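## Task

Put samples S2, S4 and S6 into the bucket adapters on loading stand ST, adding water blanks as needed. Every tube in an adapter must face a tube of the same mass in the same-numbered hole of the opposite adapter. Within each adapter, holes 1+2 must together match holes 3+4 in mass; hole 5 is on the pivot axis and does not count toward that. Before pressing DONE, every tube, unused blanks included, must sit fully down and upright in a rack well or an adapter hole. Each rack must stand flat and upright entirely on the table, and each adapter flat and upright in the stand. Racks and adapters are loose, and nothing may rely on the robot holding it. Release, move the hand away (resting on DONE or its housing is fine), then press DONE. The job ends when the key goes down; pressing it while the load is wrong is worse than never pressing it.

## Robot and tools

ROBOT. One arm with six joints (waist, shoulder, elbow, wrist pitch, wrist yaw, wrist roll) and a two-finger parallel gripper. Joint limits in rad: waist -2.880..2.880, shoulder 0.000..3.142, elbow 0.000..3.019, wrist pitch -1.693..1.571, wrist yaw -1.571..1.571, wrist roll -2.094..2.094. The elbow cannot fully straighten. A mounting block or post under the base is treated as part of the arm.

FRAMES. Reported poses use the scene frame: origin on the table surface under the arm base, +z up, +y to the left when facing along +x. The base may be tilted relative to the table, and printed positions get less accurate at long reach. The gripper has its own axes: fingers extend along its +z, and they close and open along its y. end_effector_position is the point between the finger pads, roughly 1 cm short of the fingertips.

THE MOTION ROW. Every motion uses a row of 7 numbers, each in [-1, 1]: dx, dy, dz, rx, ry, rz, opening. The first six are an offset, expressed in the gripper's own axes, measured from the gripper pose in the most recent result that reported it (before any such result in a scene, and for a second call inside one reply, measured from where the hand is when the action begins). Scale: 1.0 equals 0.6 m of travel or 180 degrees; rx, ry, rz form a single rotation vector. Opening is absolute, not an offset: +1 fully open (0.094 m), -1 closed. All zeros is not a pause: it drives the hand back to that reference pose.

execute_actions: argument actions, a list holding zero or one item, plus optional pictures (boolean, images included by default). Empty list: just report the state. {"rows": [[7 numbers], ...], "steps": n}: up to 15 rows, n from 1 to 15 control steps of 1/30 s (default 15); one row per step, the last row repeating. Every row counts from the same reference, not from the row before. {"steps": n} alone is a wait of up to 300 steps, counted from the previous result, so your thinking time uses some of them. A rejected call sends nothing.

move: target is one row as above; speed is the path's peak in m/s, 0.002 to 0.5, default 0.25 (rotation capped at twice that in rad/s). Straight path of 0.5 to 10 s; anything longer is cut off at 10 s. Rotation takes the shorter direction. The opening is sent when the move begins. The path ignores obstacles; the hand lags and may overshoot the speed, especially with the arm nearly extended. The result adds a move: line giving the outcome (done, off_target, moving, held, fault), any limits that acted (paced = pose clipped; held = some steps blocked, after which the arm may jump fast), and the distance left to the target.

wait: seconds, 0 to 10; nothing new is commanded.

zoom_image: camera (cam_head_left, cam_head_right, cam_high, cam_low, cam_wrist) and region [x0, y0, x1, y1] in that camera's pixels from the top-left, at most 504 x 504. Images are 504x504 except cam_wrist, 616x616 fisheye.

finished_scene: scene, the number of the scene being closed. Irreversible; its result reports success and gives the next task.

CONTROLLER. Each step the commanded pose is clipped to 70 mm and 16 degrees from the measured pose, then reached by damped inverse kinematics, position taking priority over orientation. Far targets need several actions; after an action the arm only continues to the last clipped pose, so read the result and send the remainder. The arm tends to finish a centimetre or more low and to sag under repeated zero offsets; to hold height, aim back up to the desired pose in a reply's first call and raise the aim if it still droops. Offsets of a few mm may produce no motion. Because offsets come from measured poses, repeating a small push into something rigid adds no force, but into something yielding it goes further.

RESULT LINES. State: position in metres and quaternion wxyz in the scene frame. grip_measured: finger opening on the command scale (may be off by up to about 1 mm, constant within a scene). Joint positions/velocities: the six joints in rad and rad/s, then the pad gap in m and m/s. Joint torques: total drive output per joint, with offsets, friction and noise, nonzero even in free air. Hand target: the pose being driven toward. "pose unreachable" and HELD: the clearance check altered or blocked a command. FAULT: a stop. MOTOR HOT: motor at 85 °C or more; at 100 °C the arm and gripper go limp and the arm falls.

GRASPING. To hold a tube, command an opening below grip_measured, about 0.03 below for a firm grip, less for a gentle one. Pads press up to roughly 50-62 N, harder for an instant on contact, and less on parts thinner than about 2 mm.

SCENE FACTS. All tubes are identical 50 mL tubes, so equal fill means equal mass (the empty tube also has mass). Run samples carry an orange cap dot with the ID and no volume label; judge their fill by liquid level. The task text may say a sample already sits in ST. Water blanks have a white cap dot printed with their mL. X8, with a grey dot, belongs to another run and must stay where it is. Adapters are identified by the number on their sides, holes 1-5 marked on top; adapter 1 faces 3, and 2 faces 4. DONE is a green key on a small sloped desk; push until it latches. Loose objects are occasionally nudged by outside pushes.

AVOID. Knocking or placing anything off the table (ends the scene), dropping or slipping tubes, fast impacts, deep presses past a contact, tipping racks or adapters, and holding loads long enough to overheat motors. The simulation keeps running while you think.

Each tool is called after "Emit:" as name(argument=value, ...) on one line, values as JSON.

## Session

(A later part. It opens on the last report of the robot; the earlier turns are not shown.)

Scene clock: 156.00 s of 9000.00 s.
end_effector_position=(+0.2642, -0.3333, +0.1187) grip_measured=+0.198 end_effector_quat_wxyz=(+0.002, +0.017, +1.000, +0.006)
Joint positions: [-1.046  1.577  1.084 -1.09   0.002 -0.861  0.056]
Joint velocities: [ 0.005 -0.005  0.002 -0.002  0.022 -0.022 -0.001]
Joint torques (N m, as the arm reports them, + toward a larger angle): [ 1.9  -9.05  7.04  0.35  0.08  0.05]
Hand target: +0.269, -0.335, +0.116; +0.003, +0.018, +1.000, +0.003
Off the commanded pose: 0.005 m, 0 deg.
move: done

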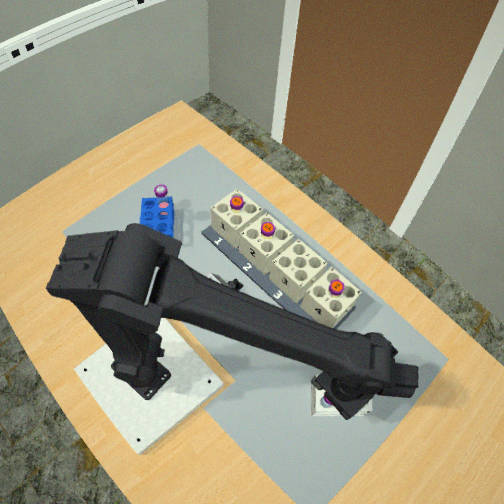

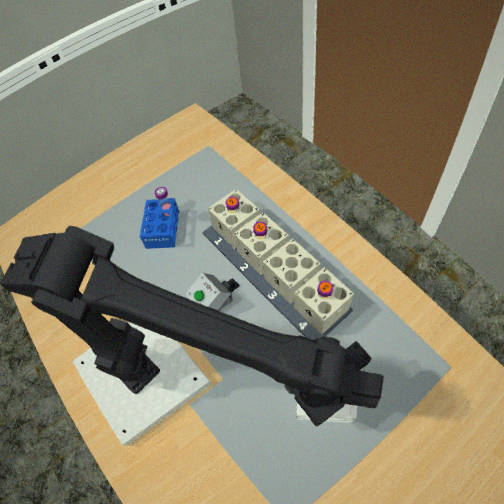

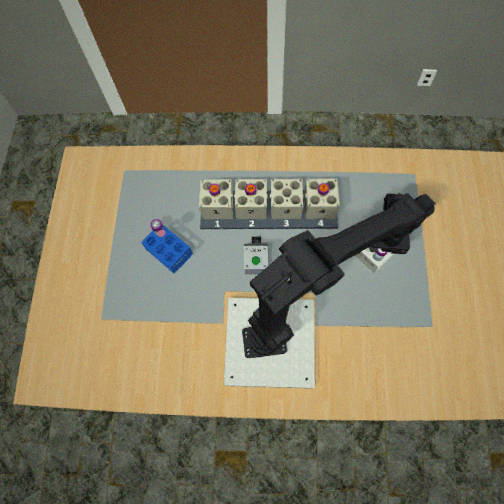

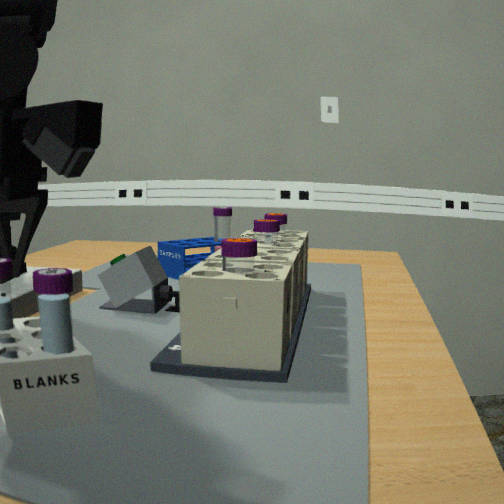

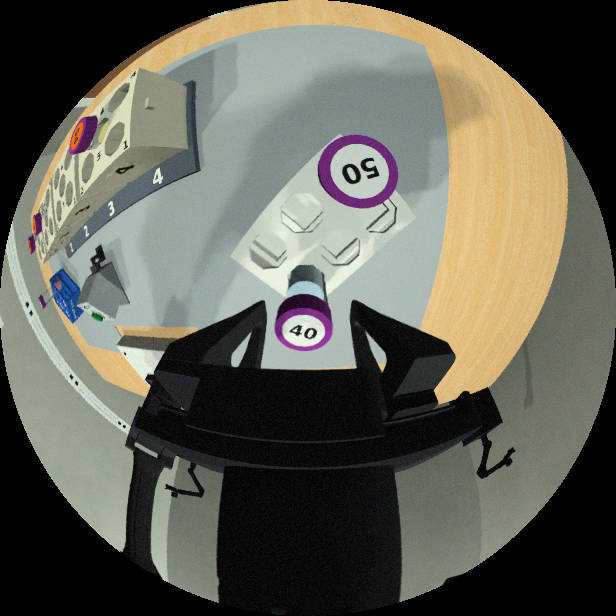

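Emit:
move(target=[0,0.004,0,0,0,0,-0.345])

Emit:
move(target=[-0.006,-0.008,-0.26,0,0,0,-0.345], speed=0.1)

Emit:
move(target=[-0.345,0.445,0,0.015,-0.016,0,-0.345])

Scene clock: 161.77 s of 9000.00 s.
end_effector_position=(+0.2639, -0.3329, +0.1183) grip_measured=-0.320 end_effector_quat_wxyz=(+0.001, +0.017, +1.000, +0.007)
Joint positions: [-1.046  1.577  1.083 -1.09   0.002 -0.861  0.032]
Joint velocities: [-0.005  0.005  0.002 -0.017 -0.051  0.095 -0.   ]
Joint torques (N m, as the arm reports them, + toward a larger angle): [  1.46 -10.15   6.42  -0.11  -0.04  -0.01]
Hand target: +0.264, -0.331, +0.119; +0.002, +0.017, +1.000, +0.006
Off the commanded pose: 0.002 m, 0 deg.
After step 90, 2.07 s passed at rest.
move: done

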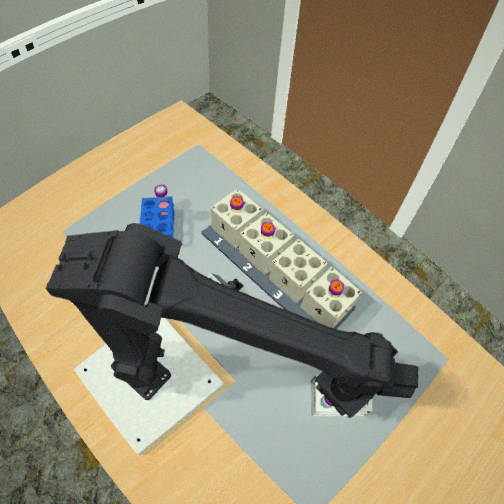

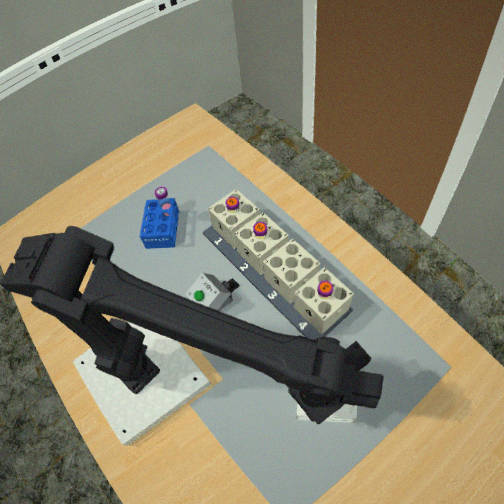

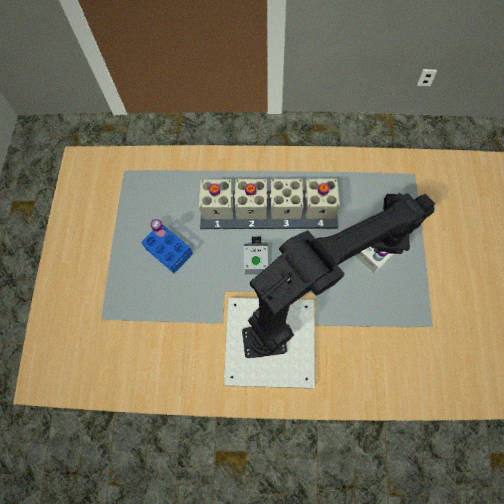

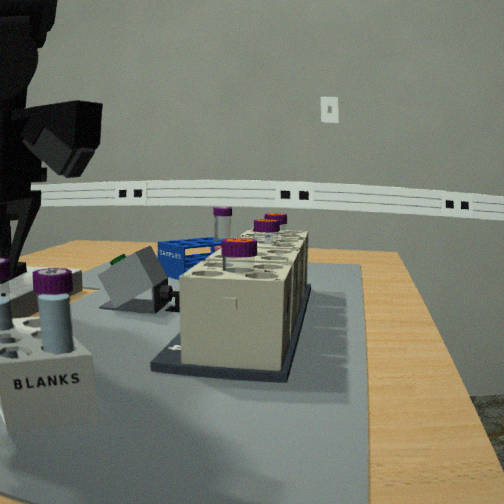

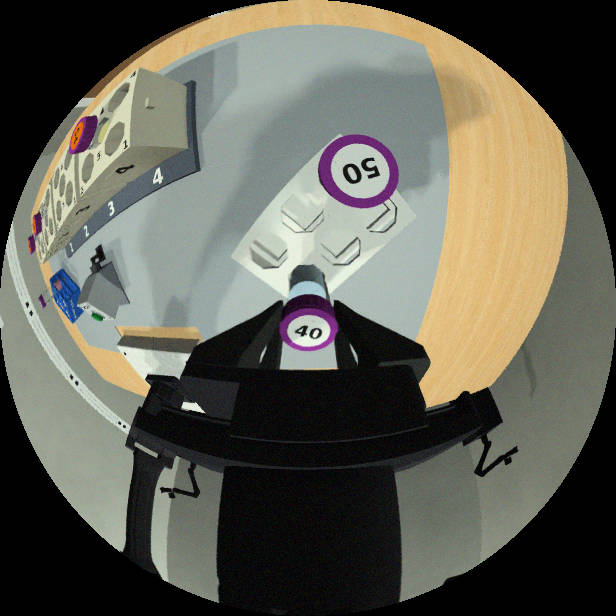

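Scene clock: 163.73 s of 9000.00 s.
end_effector_position=(+0.2606, -0.3316, +0.2496) grip_measured=-0.320 end_effector_quat_wxyz=(-0.016, +0.017, +0.999, +0.027)
Joint positions: [-1.046  1.495  1.351 -1.493  0.003 -0.861  0.032]
Joint velocities: [-0.015  0.005 -0.027 -0.002 -0.037 -0.051 -0.   ]
Joint torques (N m, as the arm reports them, + toward a larger angle): [  1.35 -11.2   10.77  -0.59  -0.06  -0.03]
Hand target: +0.266, -0.338, +0.274; +0.001, +0.017, +1.000, +0.007
Off the commanded pose: 0.027 m, 3 deg.
move: off_target

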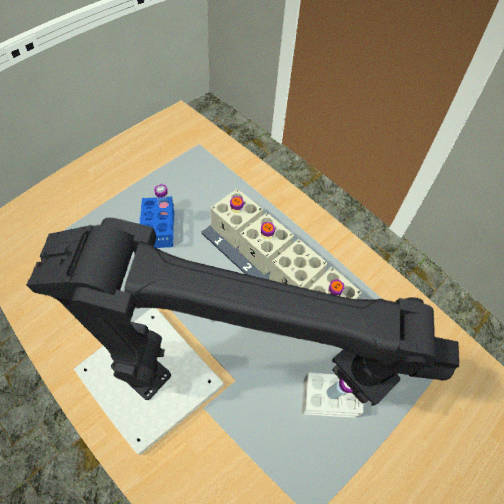

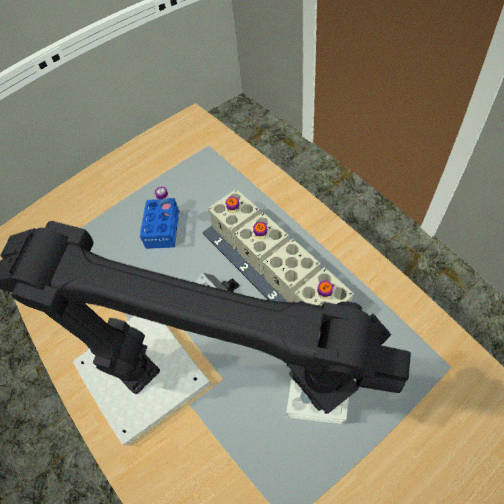

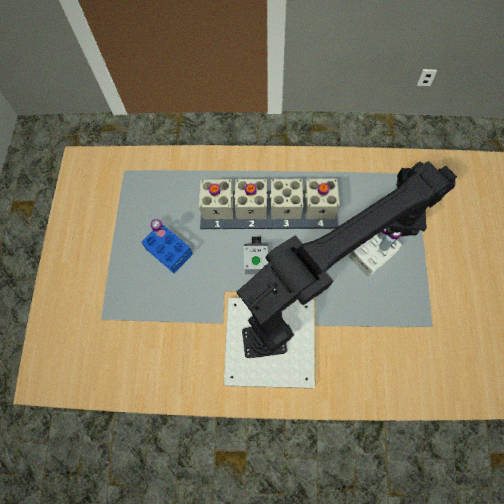

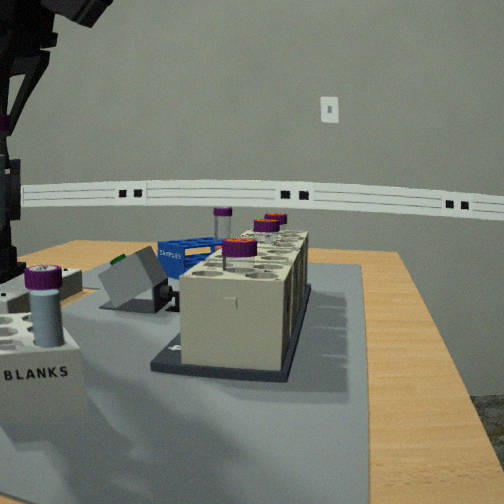

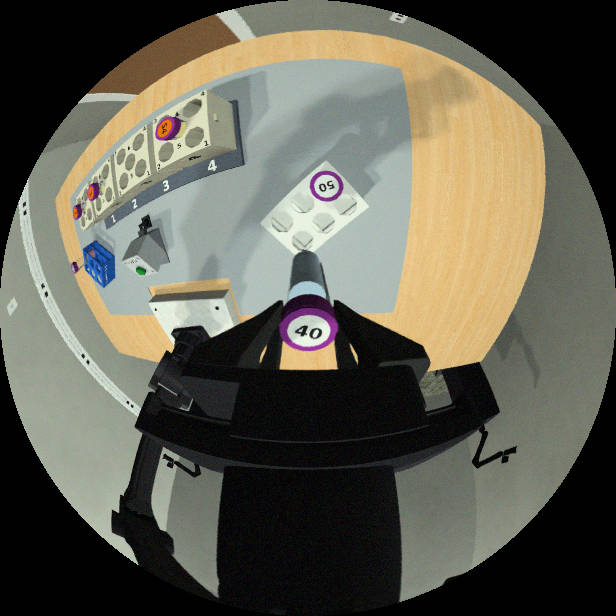

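Scene clock: 165.67 s of 9000.00 s.
end_effector_position=(+0.4629, -0.0683, +0.2400) grip_measured=-0.320 end_effector_quat_wxyz=(-0.016, +0.009, +1.000, +0.008)
Joint positions: [-0.295  1.61   1.45  -1.456 -0.004 -0.127  0.032]
Joint velocities: [-0.015 -0.005 -0.012 -0.002 -0.007  0.066 -0.001]
Joint torques (N m, as the arm reports them, + toward a larger angle): [  0.48 -10.87  11.15   0.     0.13   0.05]
Hand target: +0.478, -0.074, +0.255; +0.007, +0.017, +1.000, +0.003
Off the commanded pose: 0.022 m, 3 deg.
move: off_target

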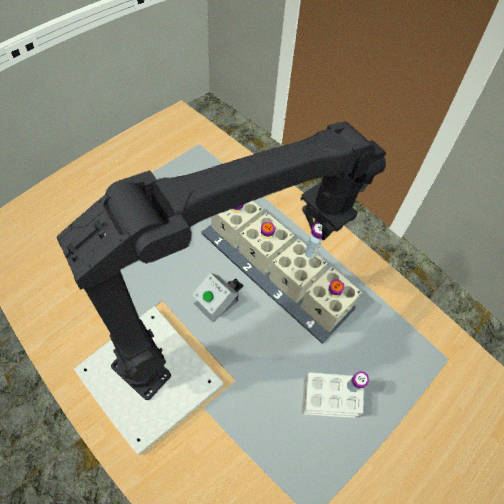

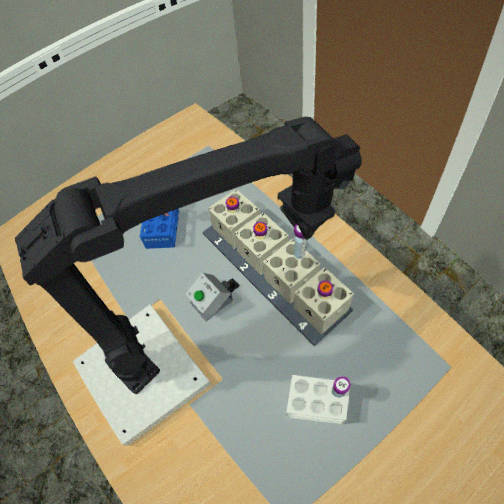

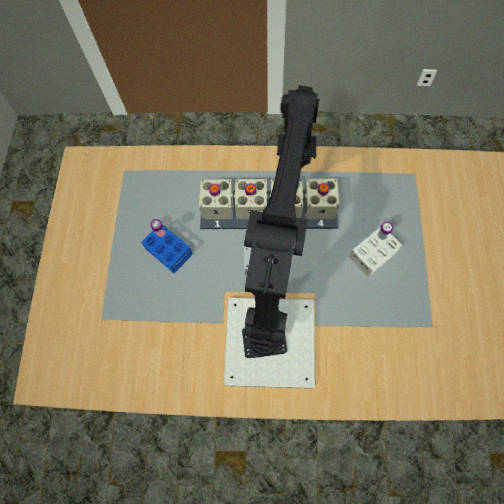

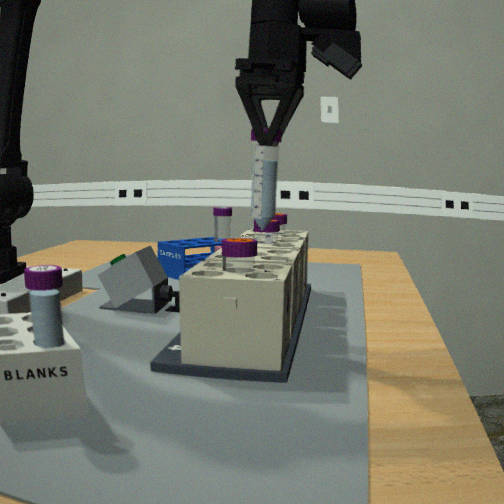

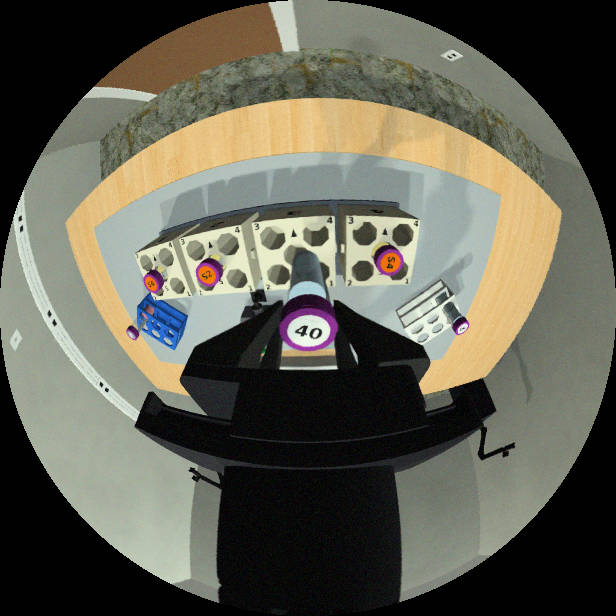

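Target is about (0.448, −0.053).

Emit:
move(target=[0.02,0.026,0.04,0.008,-0.012,0,-0.345], speed=0.08)

Emit:
zoom_image(camera="cam_low", region=[180, 130, 330, 280])

Scene clock: 168.97 s of 9000.00 s.
end_effector_position=(+0.4477, -0.0525, +0.2043) grip_measured=-0.320 end_effector_quat_wxyz=(-0.017, +0.005, +1.000, -0.001)
Joint positions: [-0.259  1.585  1.324 -1.356  0.012 -0.099  0.032]
Joint velocities: [ 0.015 -0.024  0.007  0.007  0.081 -0.007  0.   ]
Joint torques (N m, as the arm reports them, + toward a larger angle): [  1.39 -12.3    7.63   0.26   0.14   0.04]
Hand target: +0.451, -0.052, +0.216; +0.002, +0.008, +1.000, -0.005
Off the commanded pose: 0.013 m, 2 deg.
move: off_target

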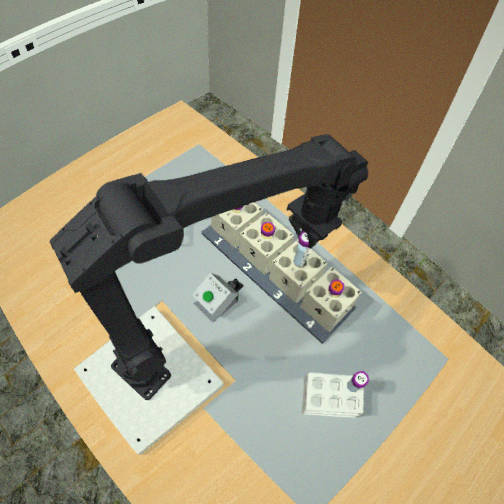

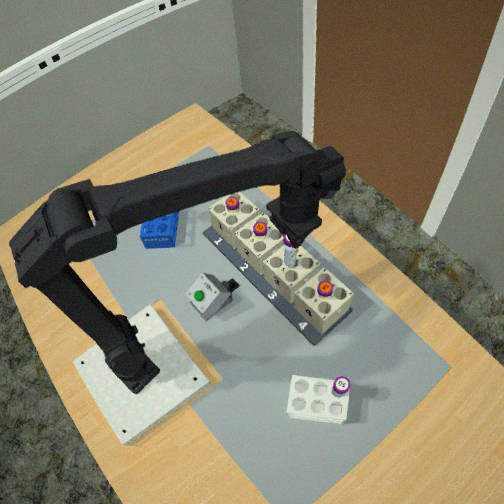

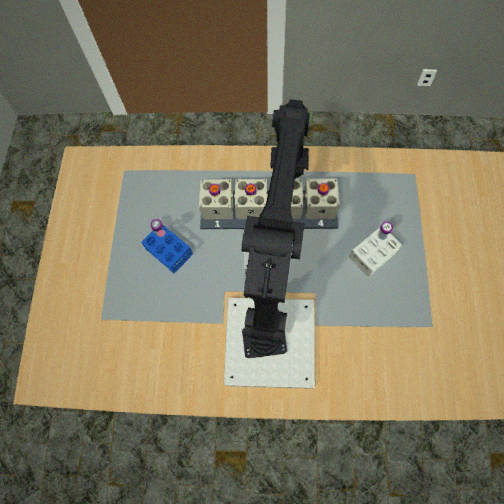

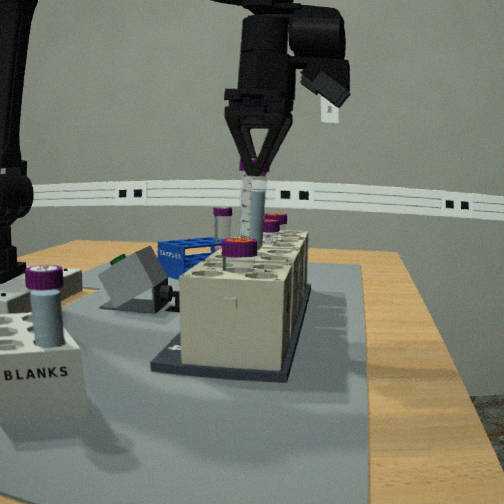

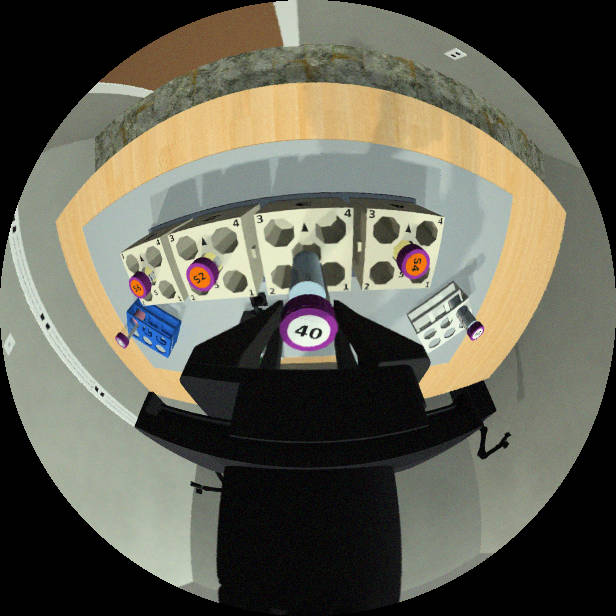

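Region (180, 130, 330, 280) of cam_low's 504x504 image, scaled by 3.360, with more detail than that image has.

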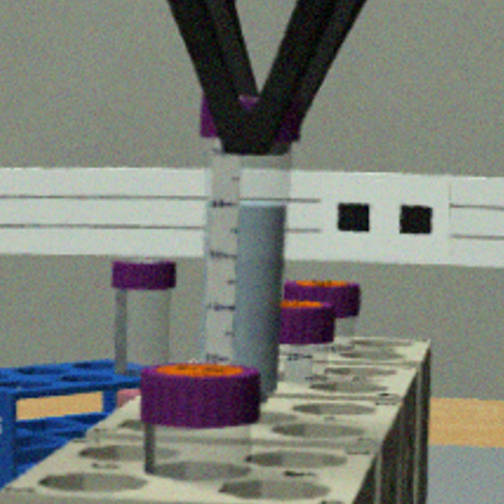

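The level matches the samples. Inserting while straightening the tilt.

Emit:
move(target=[-0.008,0,0.035,0,-0.014,0,-0.345], speed=0.03)

Emit:
move(target=[-0.003,0,0.105,0,0,0,-0.345], speed=0.05)

Scene clock: 172.93 s of 9000.00 s.
end_effector_position=(+0.4486, -0.0524, +0.1816) grip_measured=-0.320 end_effector_quat_wxyz=(-0.002, +0.005, +1.000, -0.003)
Joint positions: [-0.259  1.585  1.263 -1.265  0.012 -0.098  0.032]
Joint velocities: [-0.024  0.005 -0.012 -0.002 -0.066  0.007  0.   ]
Joint torques (N m, as the arm reports them, + toward a larger angle): [  0.9  -10.63   7.43   0.27  -0.08  -0.06]
Hand target: +0.452, -0.053, +0.183; +0.005, +0.005, +1.000, -0.002
Off the commanded pose: 0.003 m, 1 deg.
move: done

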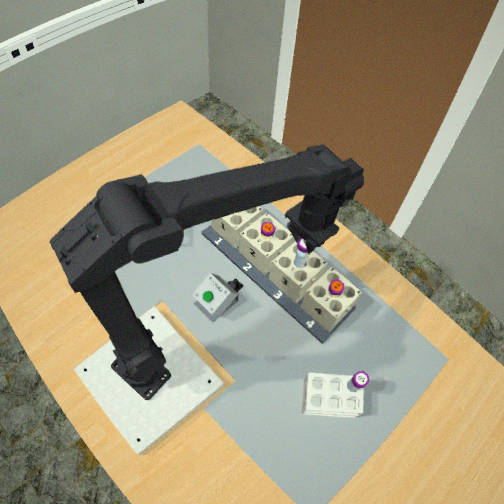

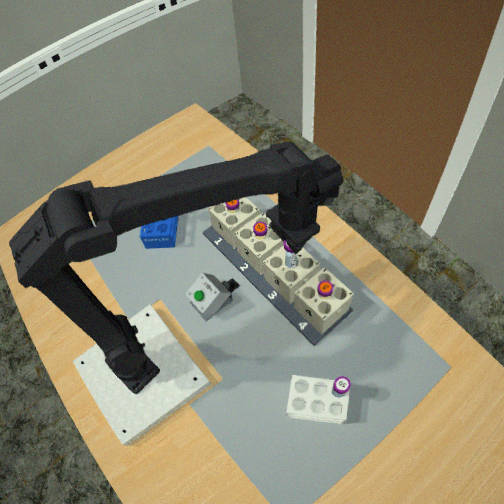

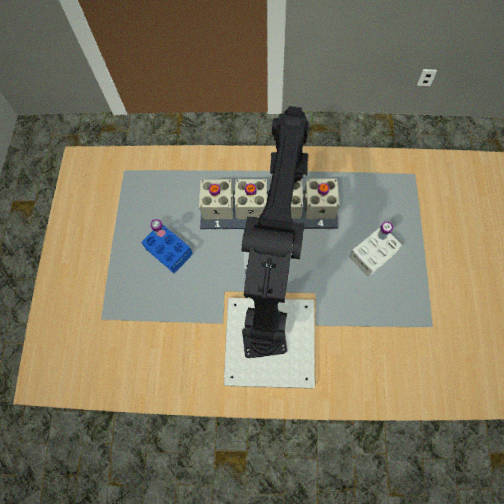

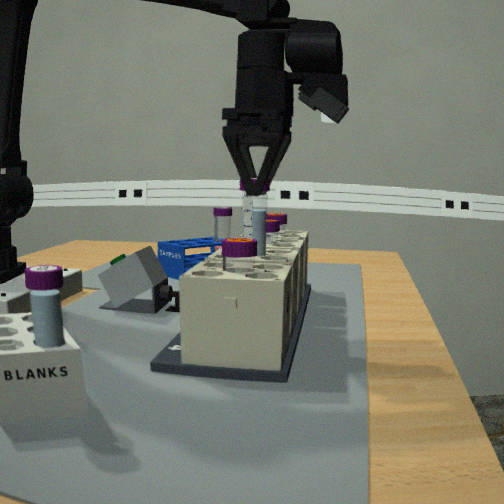

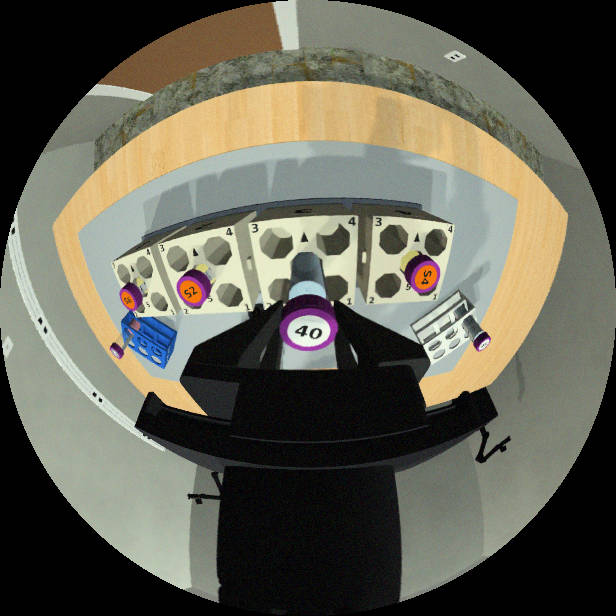

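Scene clock: 174.53 s of 9000.00 s.
end_effector_position=(+0.4495, -0.0522, +0.1249) grip_measured=-0.320 end_effector_quat_wxyz=(+0.002, +0.005, +1.000, -0.003)
Joint positions: [-0.259  1.638  1.168 -1.108  0.012 -0.098  0.032]
Joint velocities: [-0.005 -0.005 -0.002 -0.002  0.037  0.022 -0.   ]
Joint torques (N m, as the arm reports them, + toward a larger angle): [ 0.94 -9.91  6.84  0.16  0.03 -0.05]
Hand target: +0.450, -0.053, +0.119; -0.002, +0.005, +1.000, -0.003
Off the commanded pose: 0.006 m, 0 deg.
move: done

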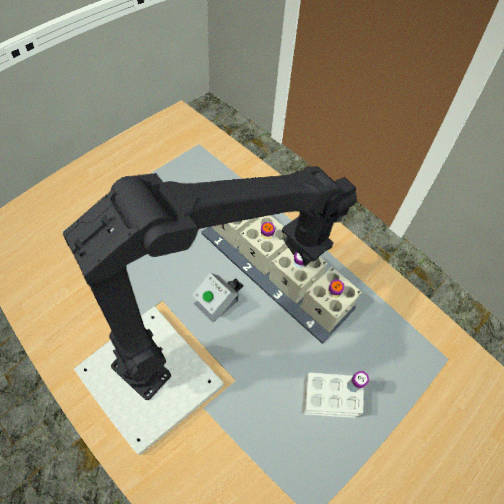

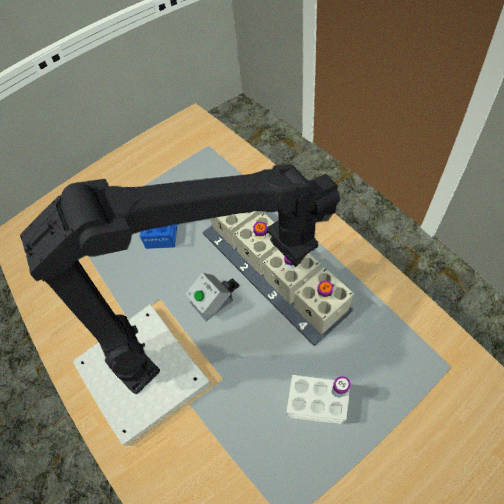

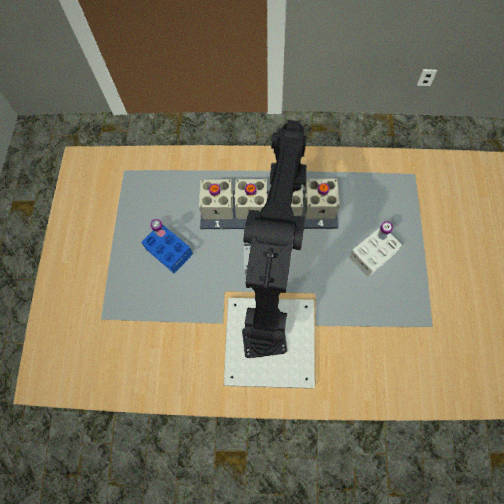

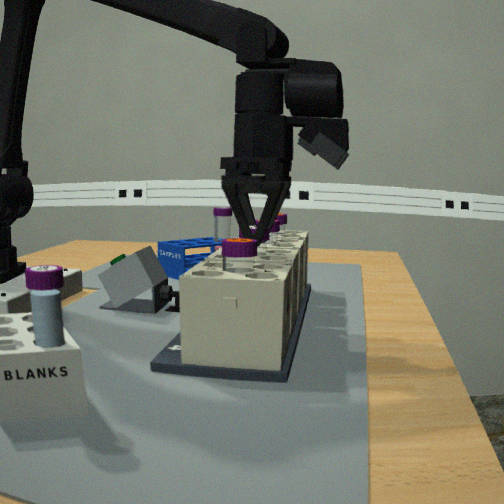

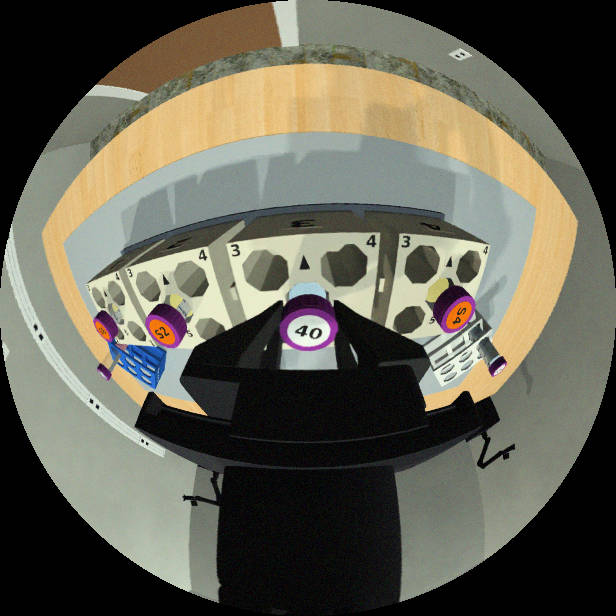

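Emit:
move(target=[0,0,0,0,0,0,0.2])

Emit:
move(target=[0,0,-0.12,0,0,0,0.2])

Emit:
move(target=[0.39,0.16,0.05,0,-0.13,0,-1])

Scene clock: 180.37 s of 9000.00 s.
end_effector_position=(+0.4495, -0.0522, +0.1249) grip_measured=+0.198 end_effector_quat_wxyz=(+0.002, +0.005, +1.000, -0.003)
Joint positions: [-0.259  1.638  1.168 -1.108  0.012 -0.098  0.056]
Joint velocities: [-0.005 -0.034 -0.002 -0.007 -0.037 -0.007 -0.001]
Joint torques (N m, as the arm reports them, + toward a larger angle): [  1.03 -10.78   6.82  -0.08   0.03  -0.04]
Hand target: +0.450, -0.052, +0.125; +0.002, +0.005, +1.000, -0.003
Off the commanded pose: 0.000 m, 0 deg.
After step 90, 2.13 s passed at rest.
move: done

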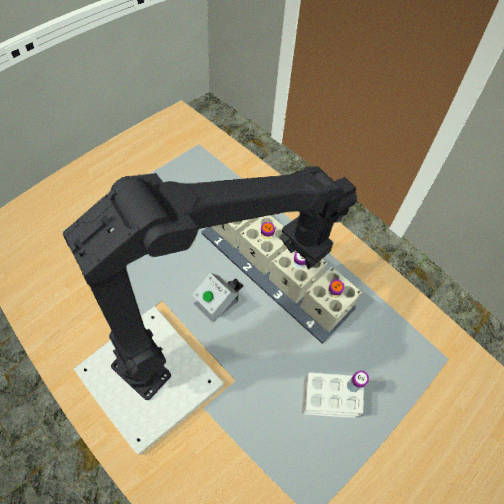

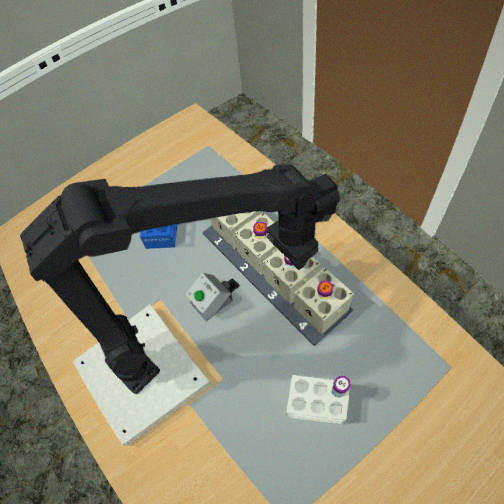

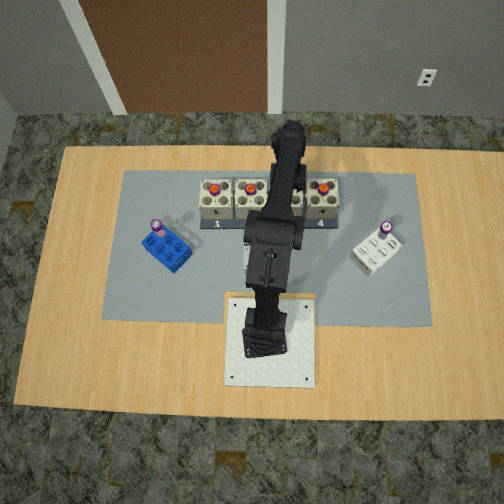

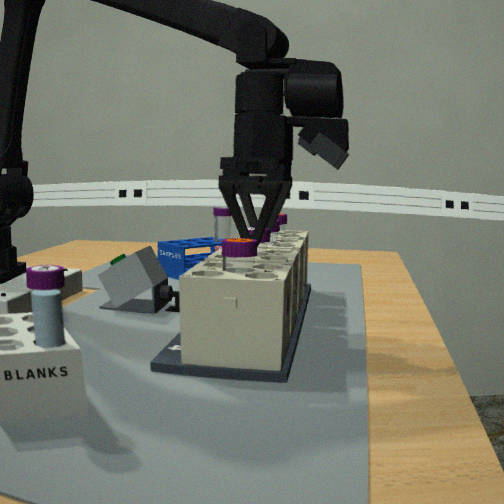

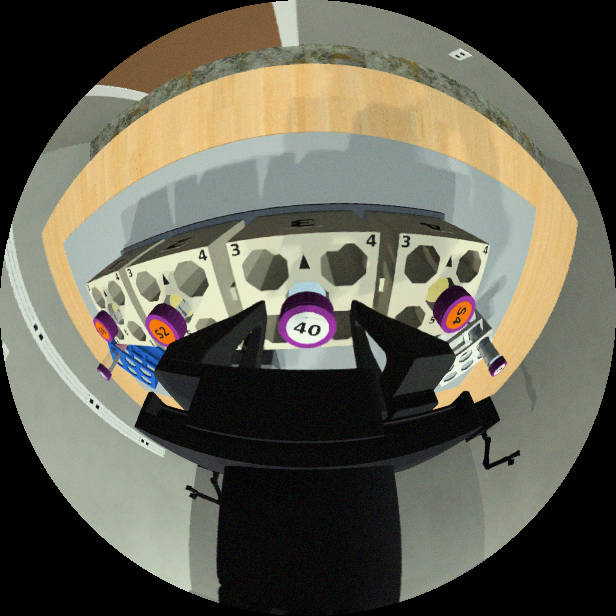

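Scene clock: 181.23 s of 9000.00 s.
end_effector_position=(+0.4389, -0.0514, +0.1830) grip_measured=+0.198 end_effector_quat_wxyz=(-0.011, +0.005, +1.000, -0.002)
Joint positions: [-0.259  1.571  1.25  -1.285  0.012 -0.098  0.056]
Joint velocities: [ 0.005  0.005 -0.007 -0.007 -0.051 -0.095 -0.   ]
Joint torques (N m, as the arm reports them, + toward a larger angle): [  1.29 -10.62   9.84  -0.58   0.03  -0.01]
Hand target: +0.448, -0.051, +0.197; +0.002, +0.005, +1.000, -0.003
Off the commanded pose: 0.017 m, 2 deg.
move: off_target

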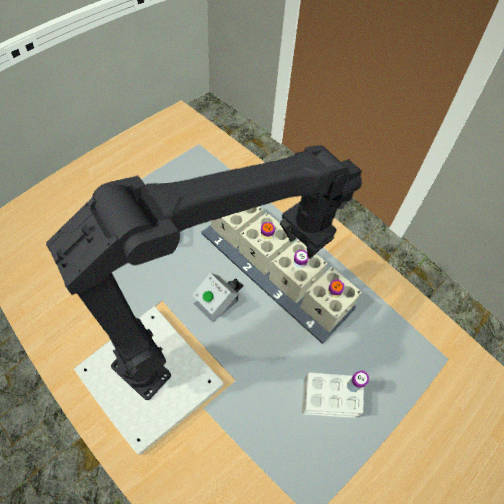

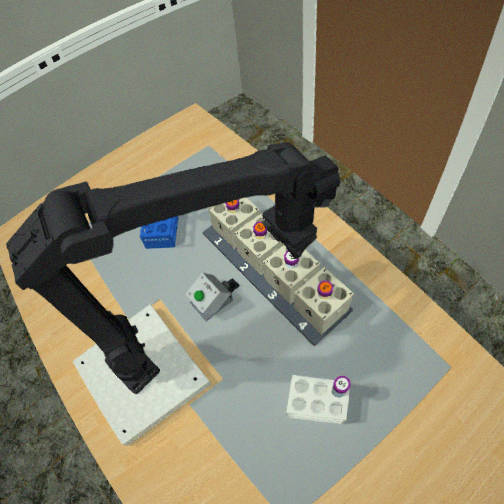

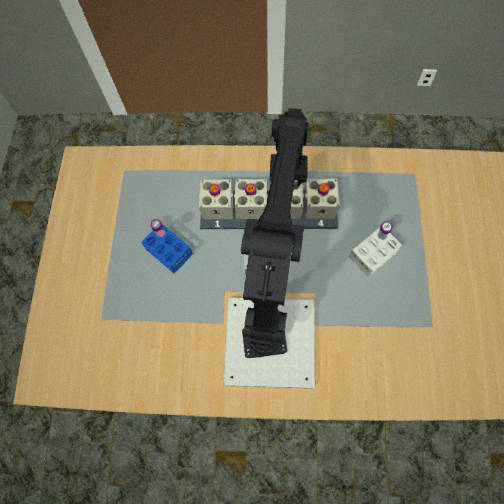

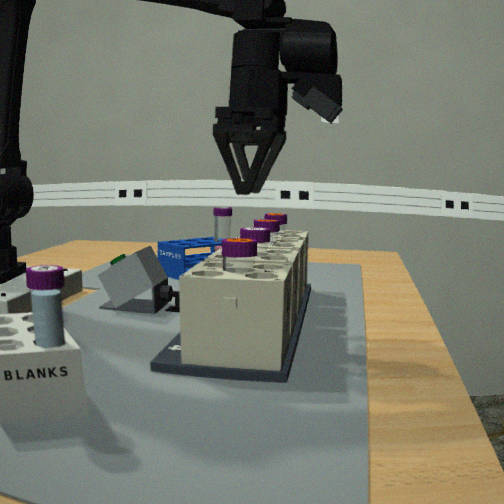

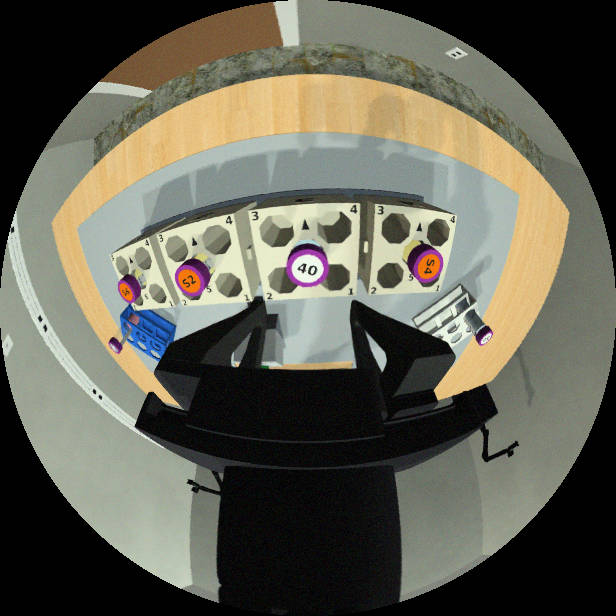

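Scene clock: 182.93 s of 9000.00 s.
end_effector_position=(+0.2059, +0.0494, +0.1563) grip_measured=-0.983 end_effector_quat_wxyz=(+0.196, -0.000, +0.981, -0.003)
Joint positions: [ 0.199  0.603  0.463 -1.073  0.138  0.323  0.001]
Joint velocities: [-0.005  0.005  0.027  0.012  0.051  0.037  0.   ]
Joint torques (N m, as the arm reports them, + toward a larger angle): [1.39 1.79 8.62 0.17 0.25 0.04]
Hand target: +0.206, +0.049, +0.157; +0.191, +0.004, +0.982, -0.006
Off the commanded pose: 0.003 m, 1 deg.
move: done

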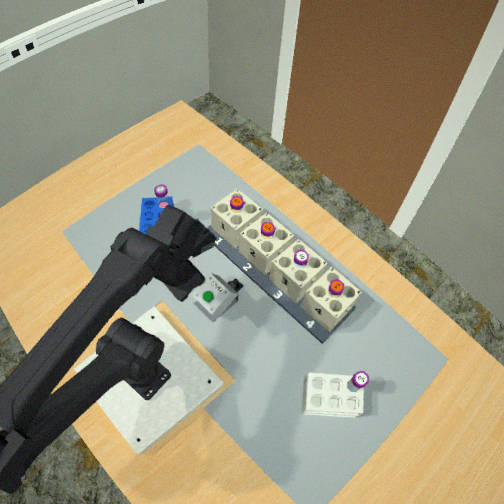

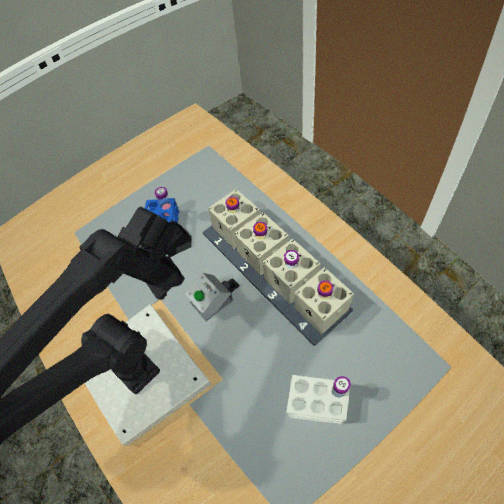

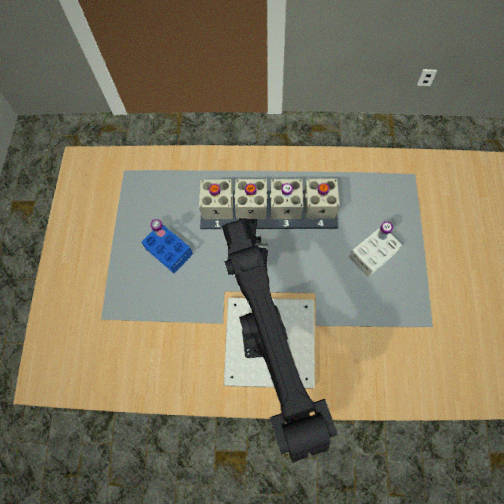

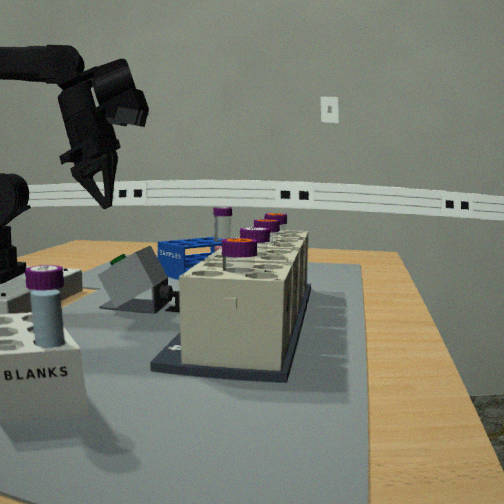

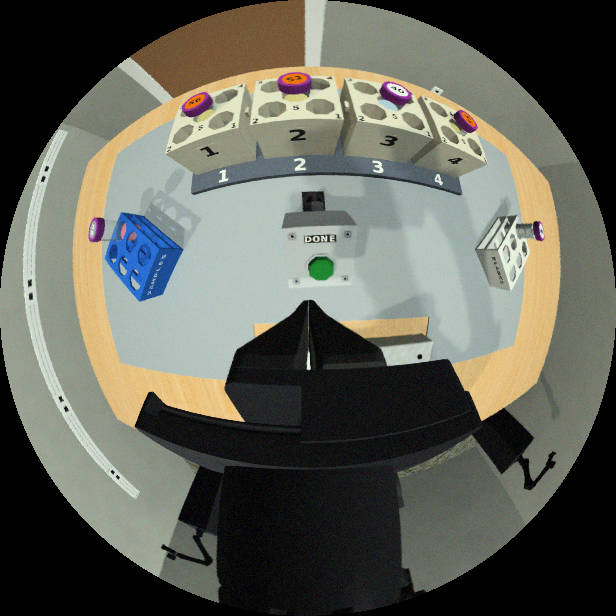

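Emit:
move(target=[0.012,-0.022,0.095,0,0,0,-1], speed=0.12)

Scene clock: 187.70 s of 9000.00 s.
end_effector_position=(+0.2163, +0.0353, +0.0984) grip_measured=-0.983 end_effector_quat_wxyz=(+0.189, +0.002, +0.982, -0.005)
Joint positions: [ 0.094  0.707  0.339 -0.849  0.102  0.23   0.001]
Joint velocities: [ 0.015  0.005  0.002  0.002 -0.066  0.037  0.   ]
Joint torques (N m, as the arm reports them, + toward a larger angle): [ 0.4   0.89  8.11  1.21  0.   -0.12]
Hand target: +0.222, +0.036, +0.101; +0.196, -0.000, +0.981, -0.003
Off the commanded pose: 0.006 m, 1 deg.
After step 90, 0.83 s passed at rest.
move: done

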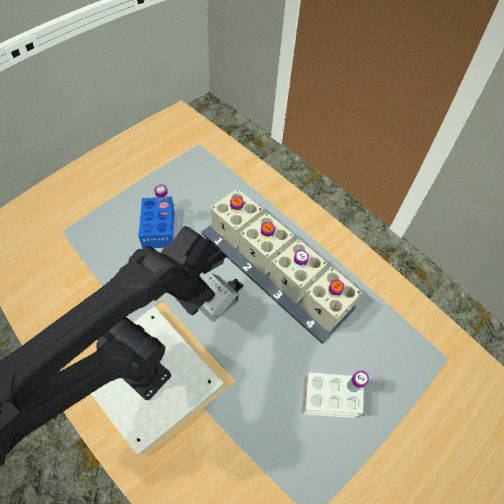

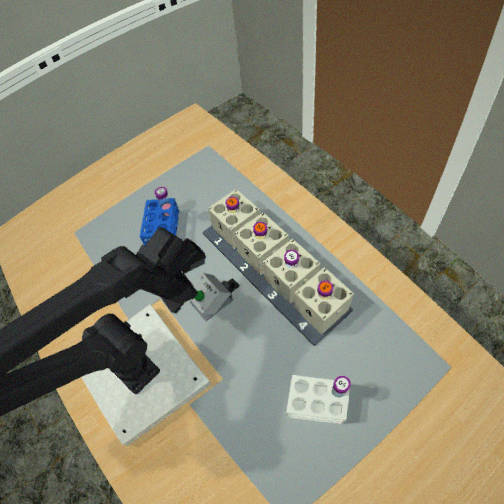

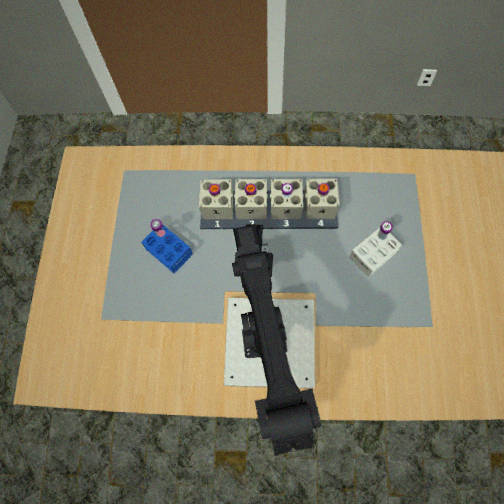

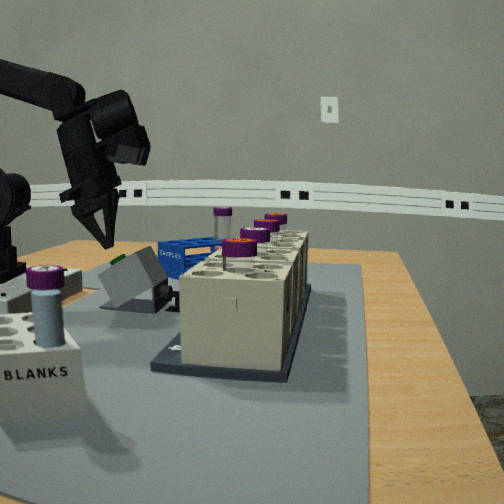

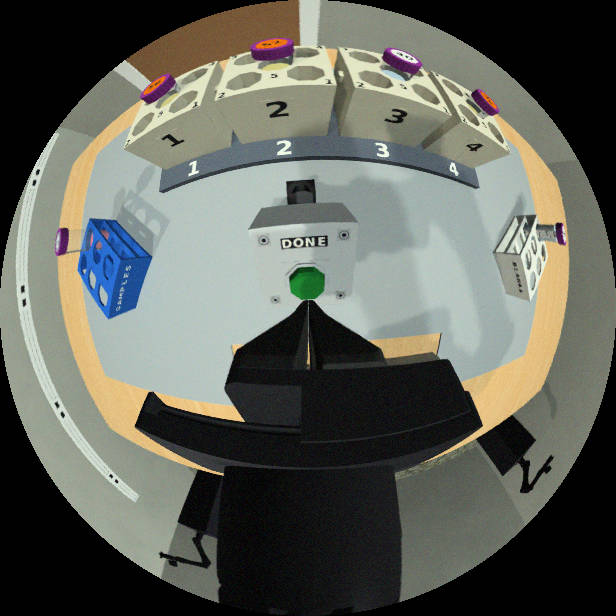

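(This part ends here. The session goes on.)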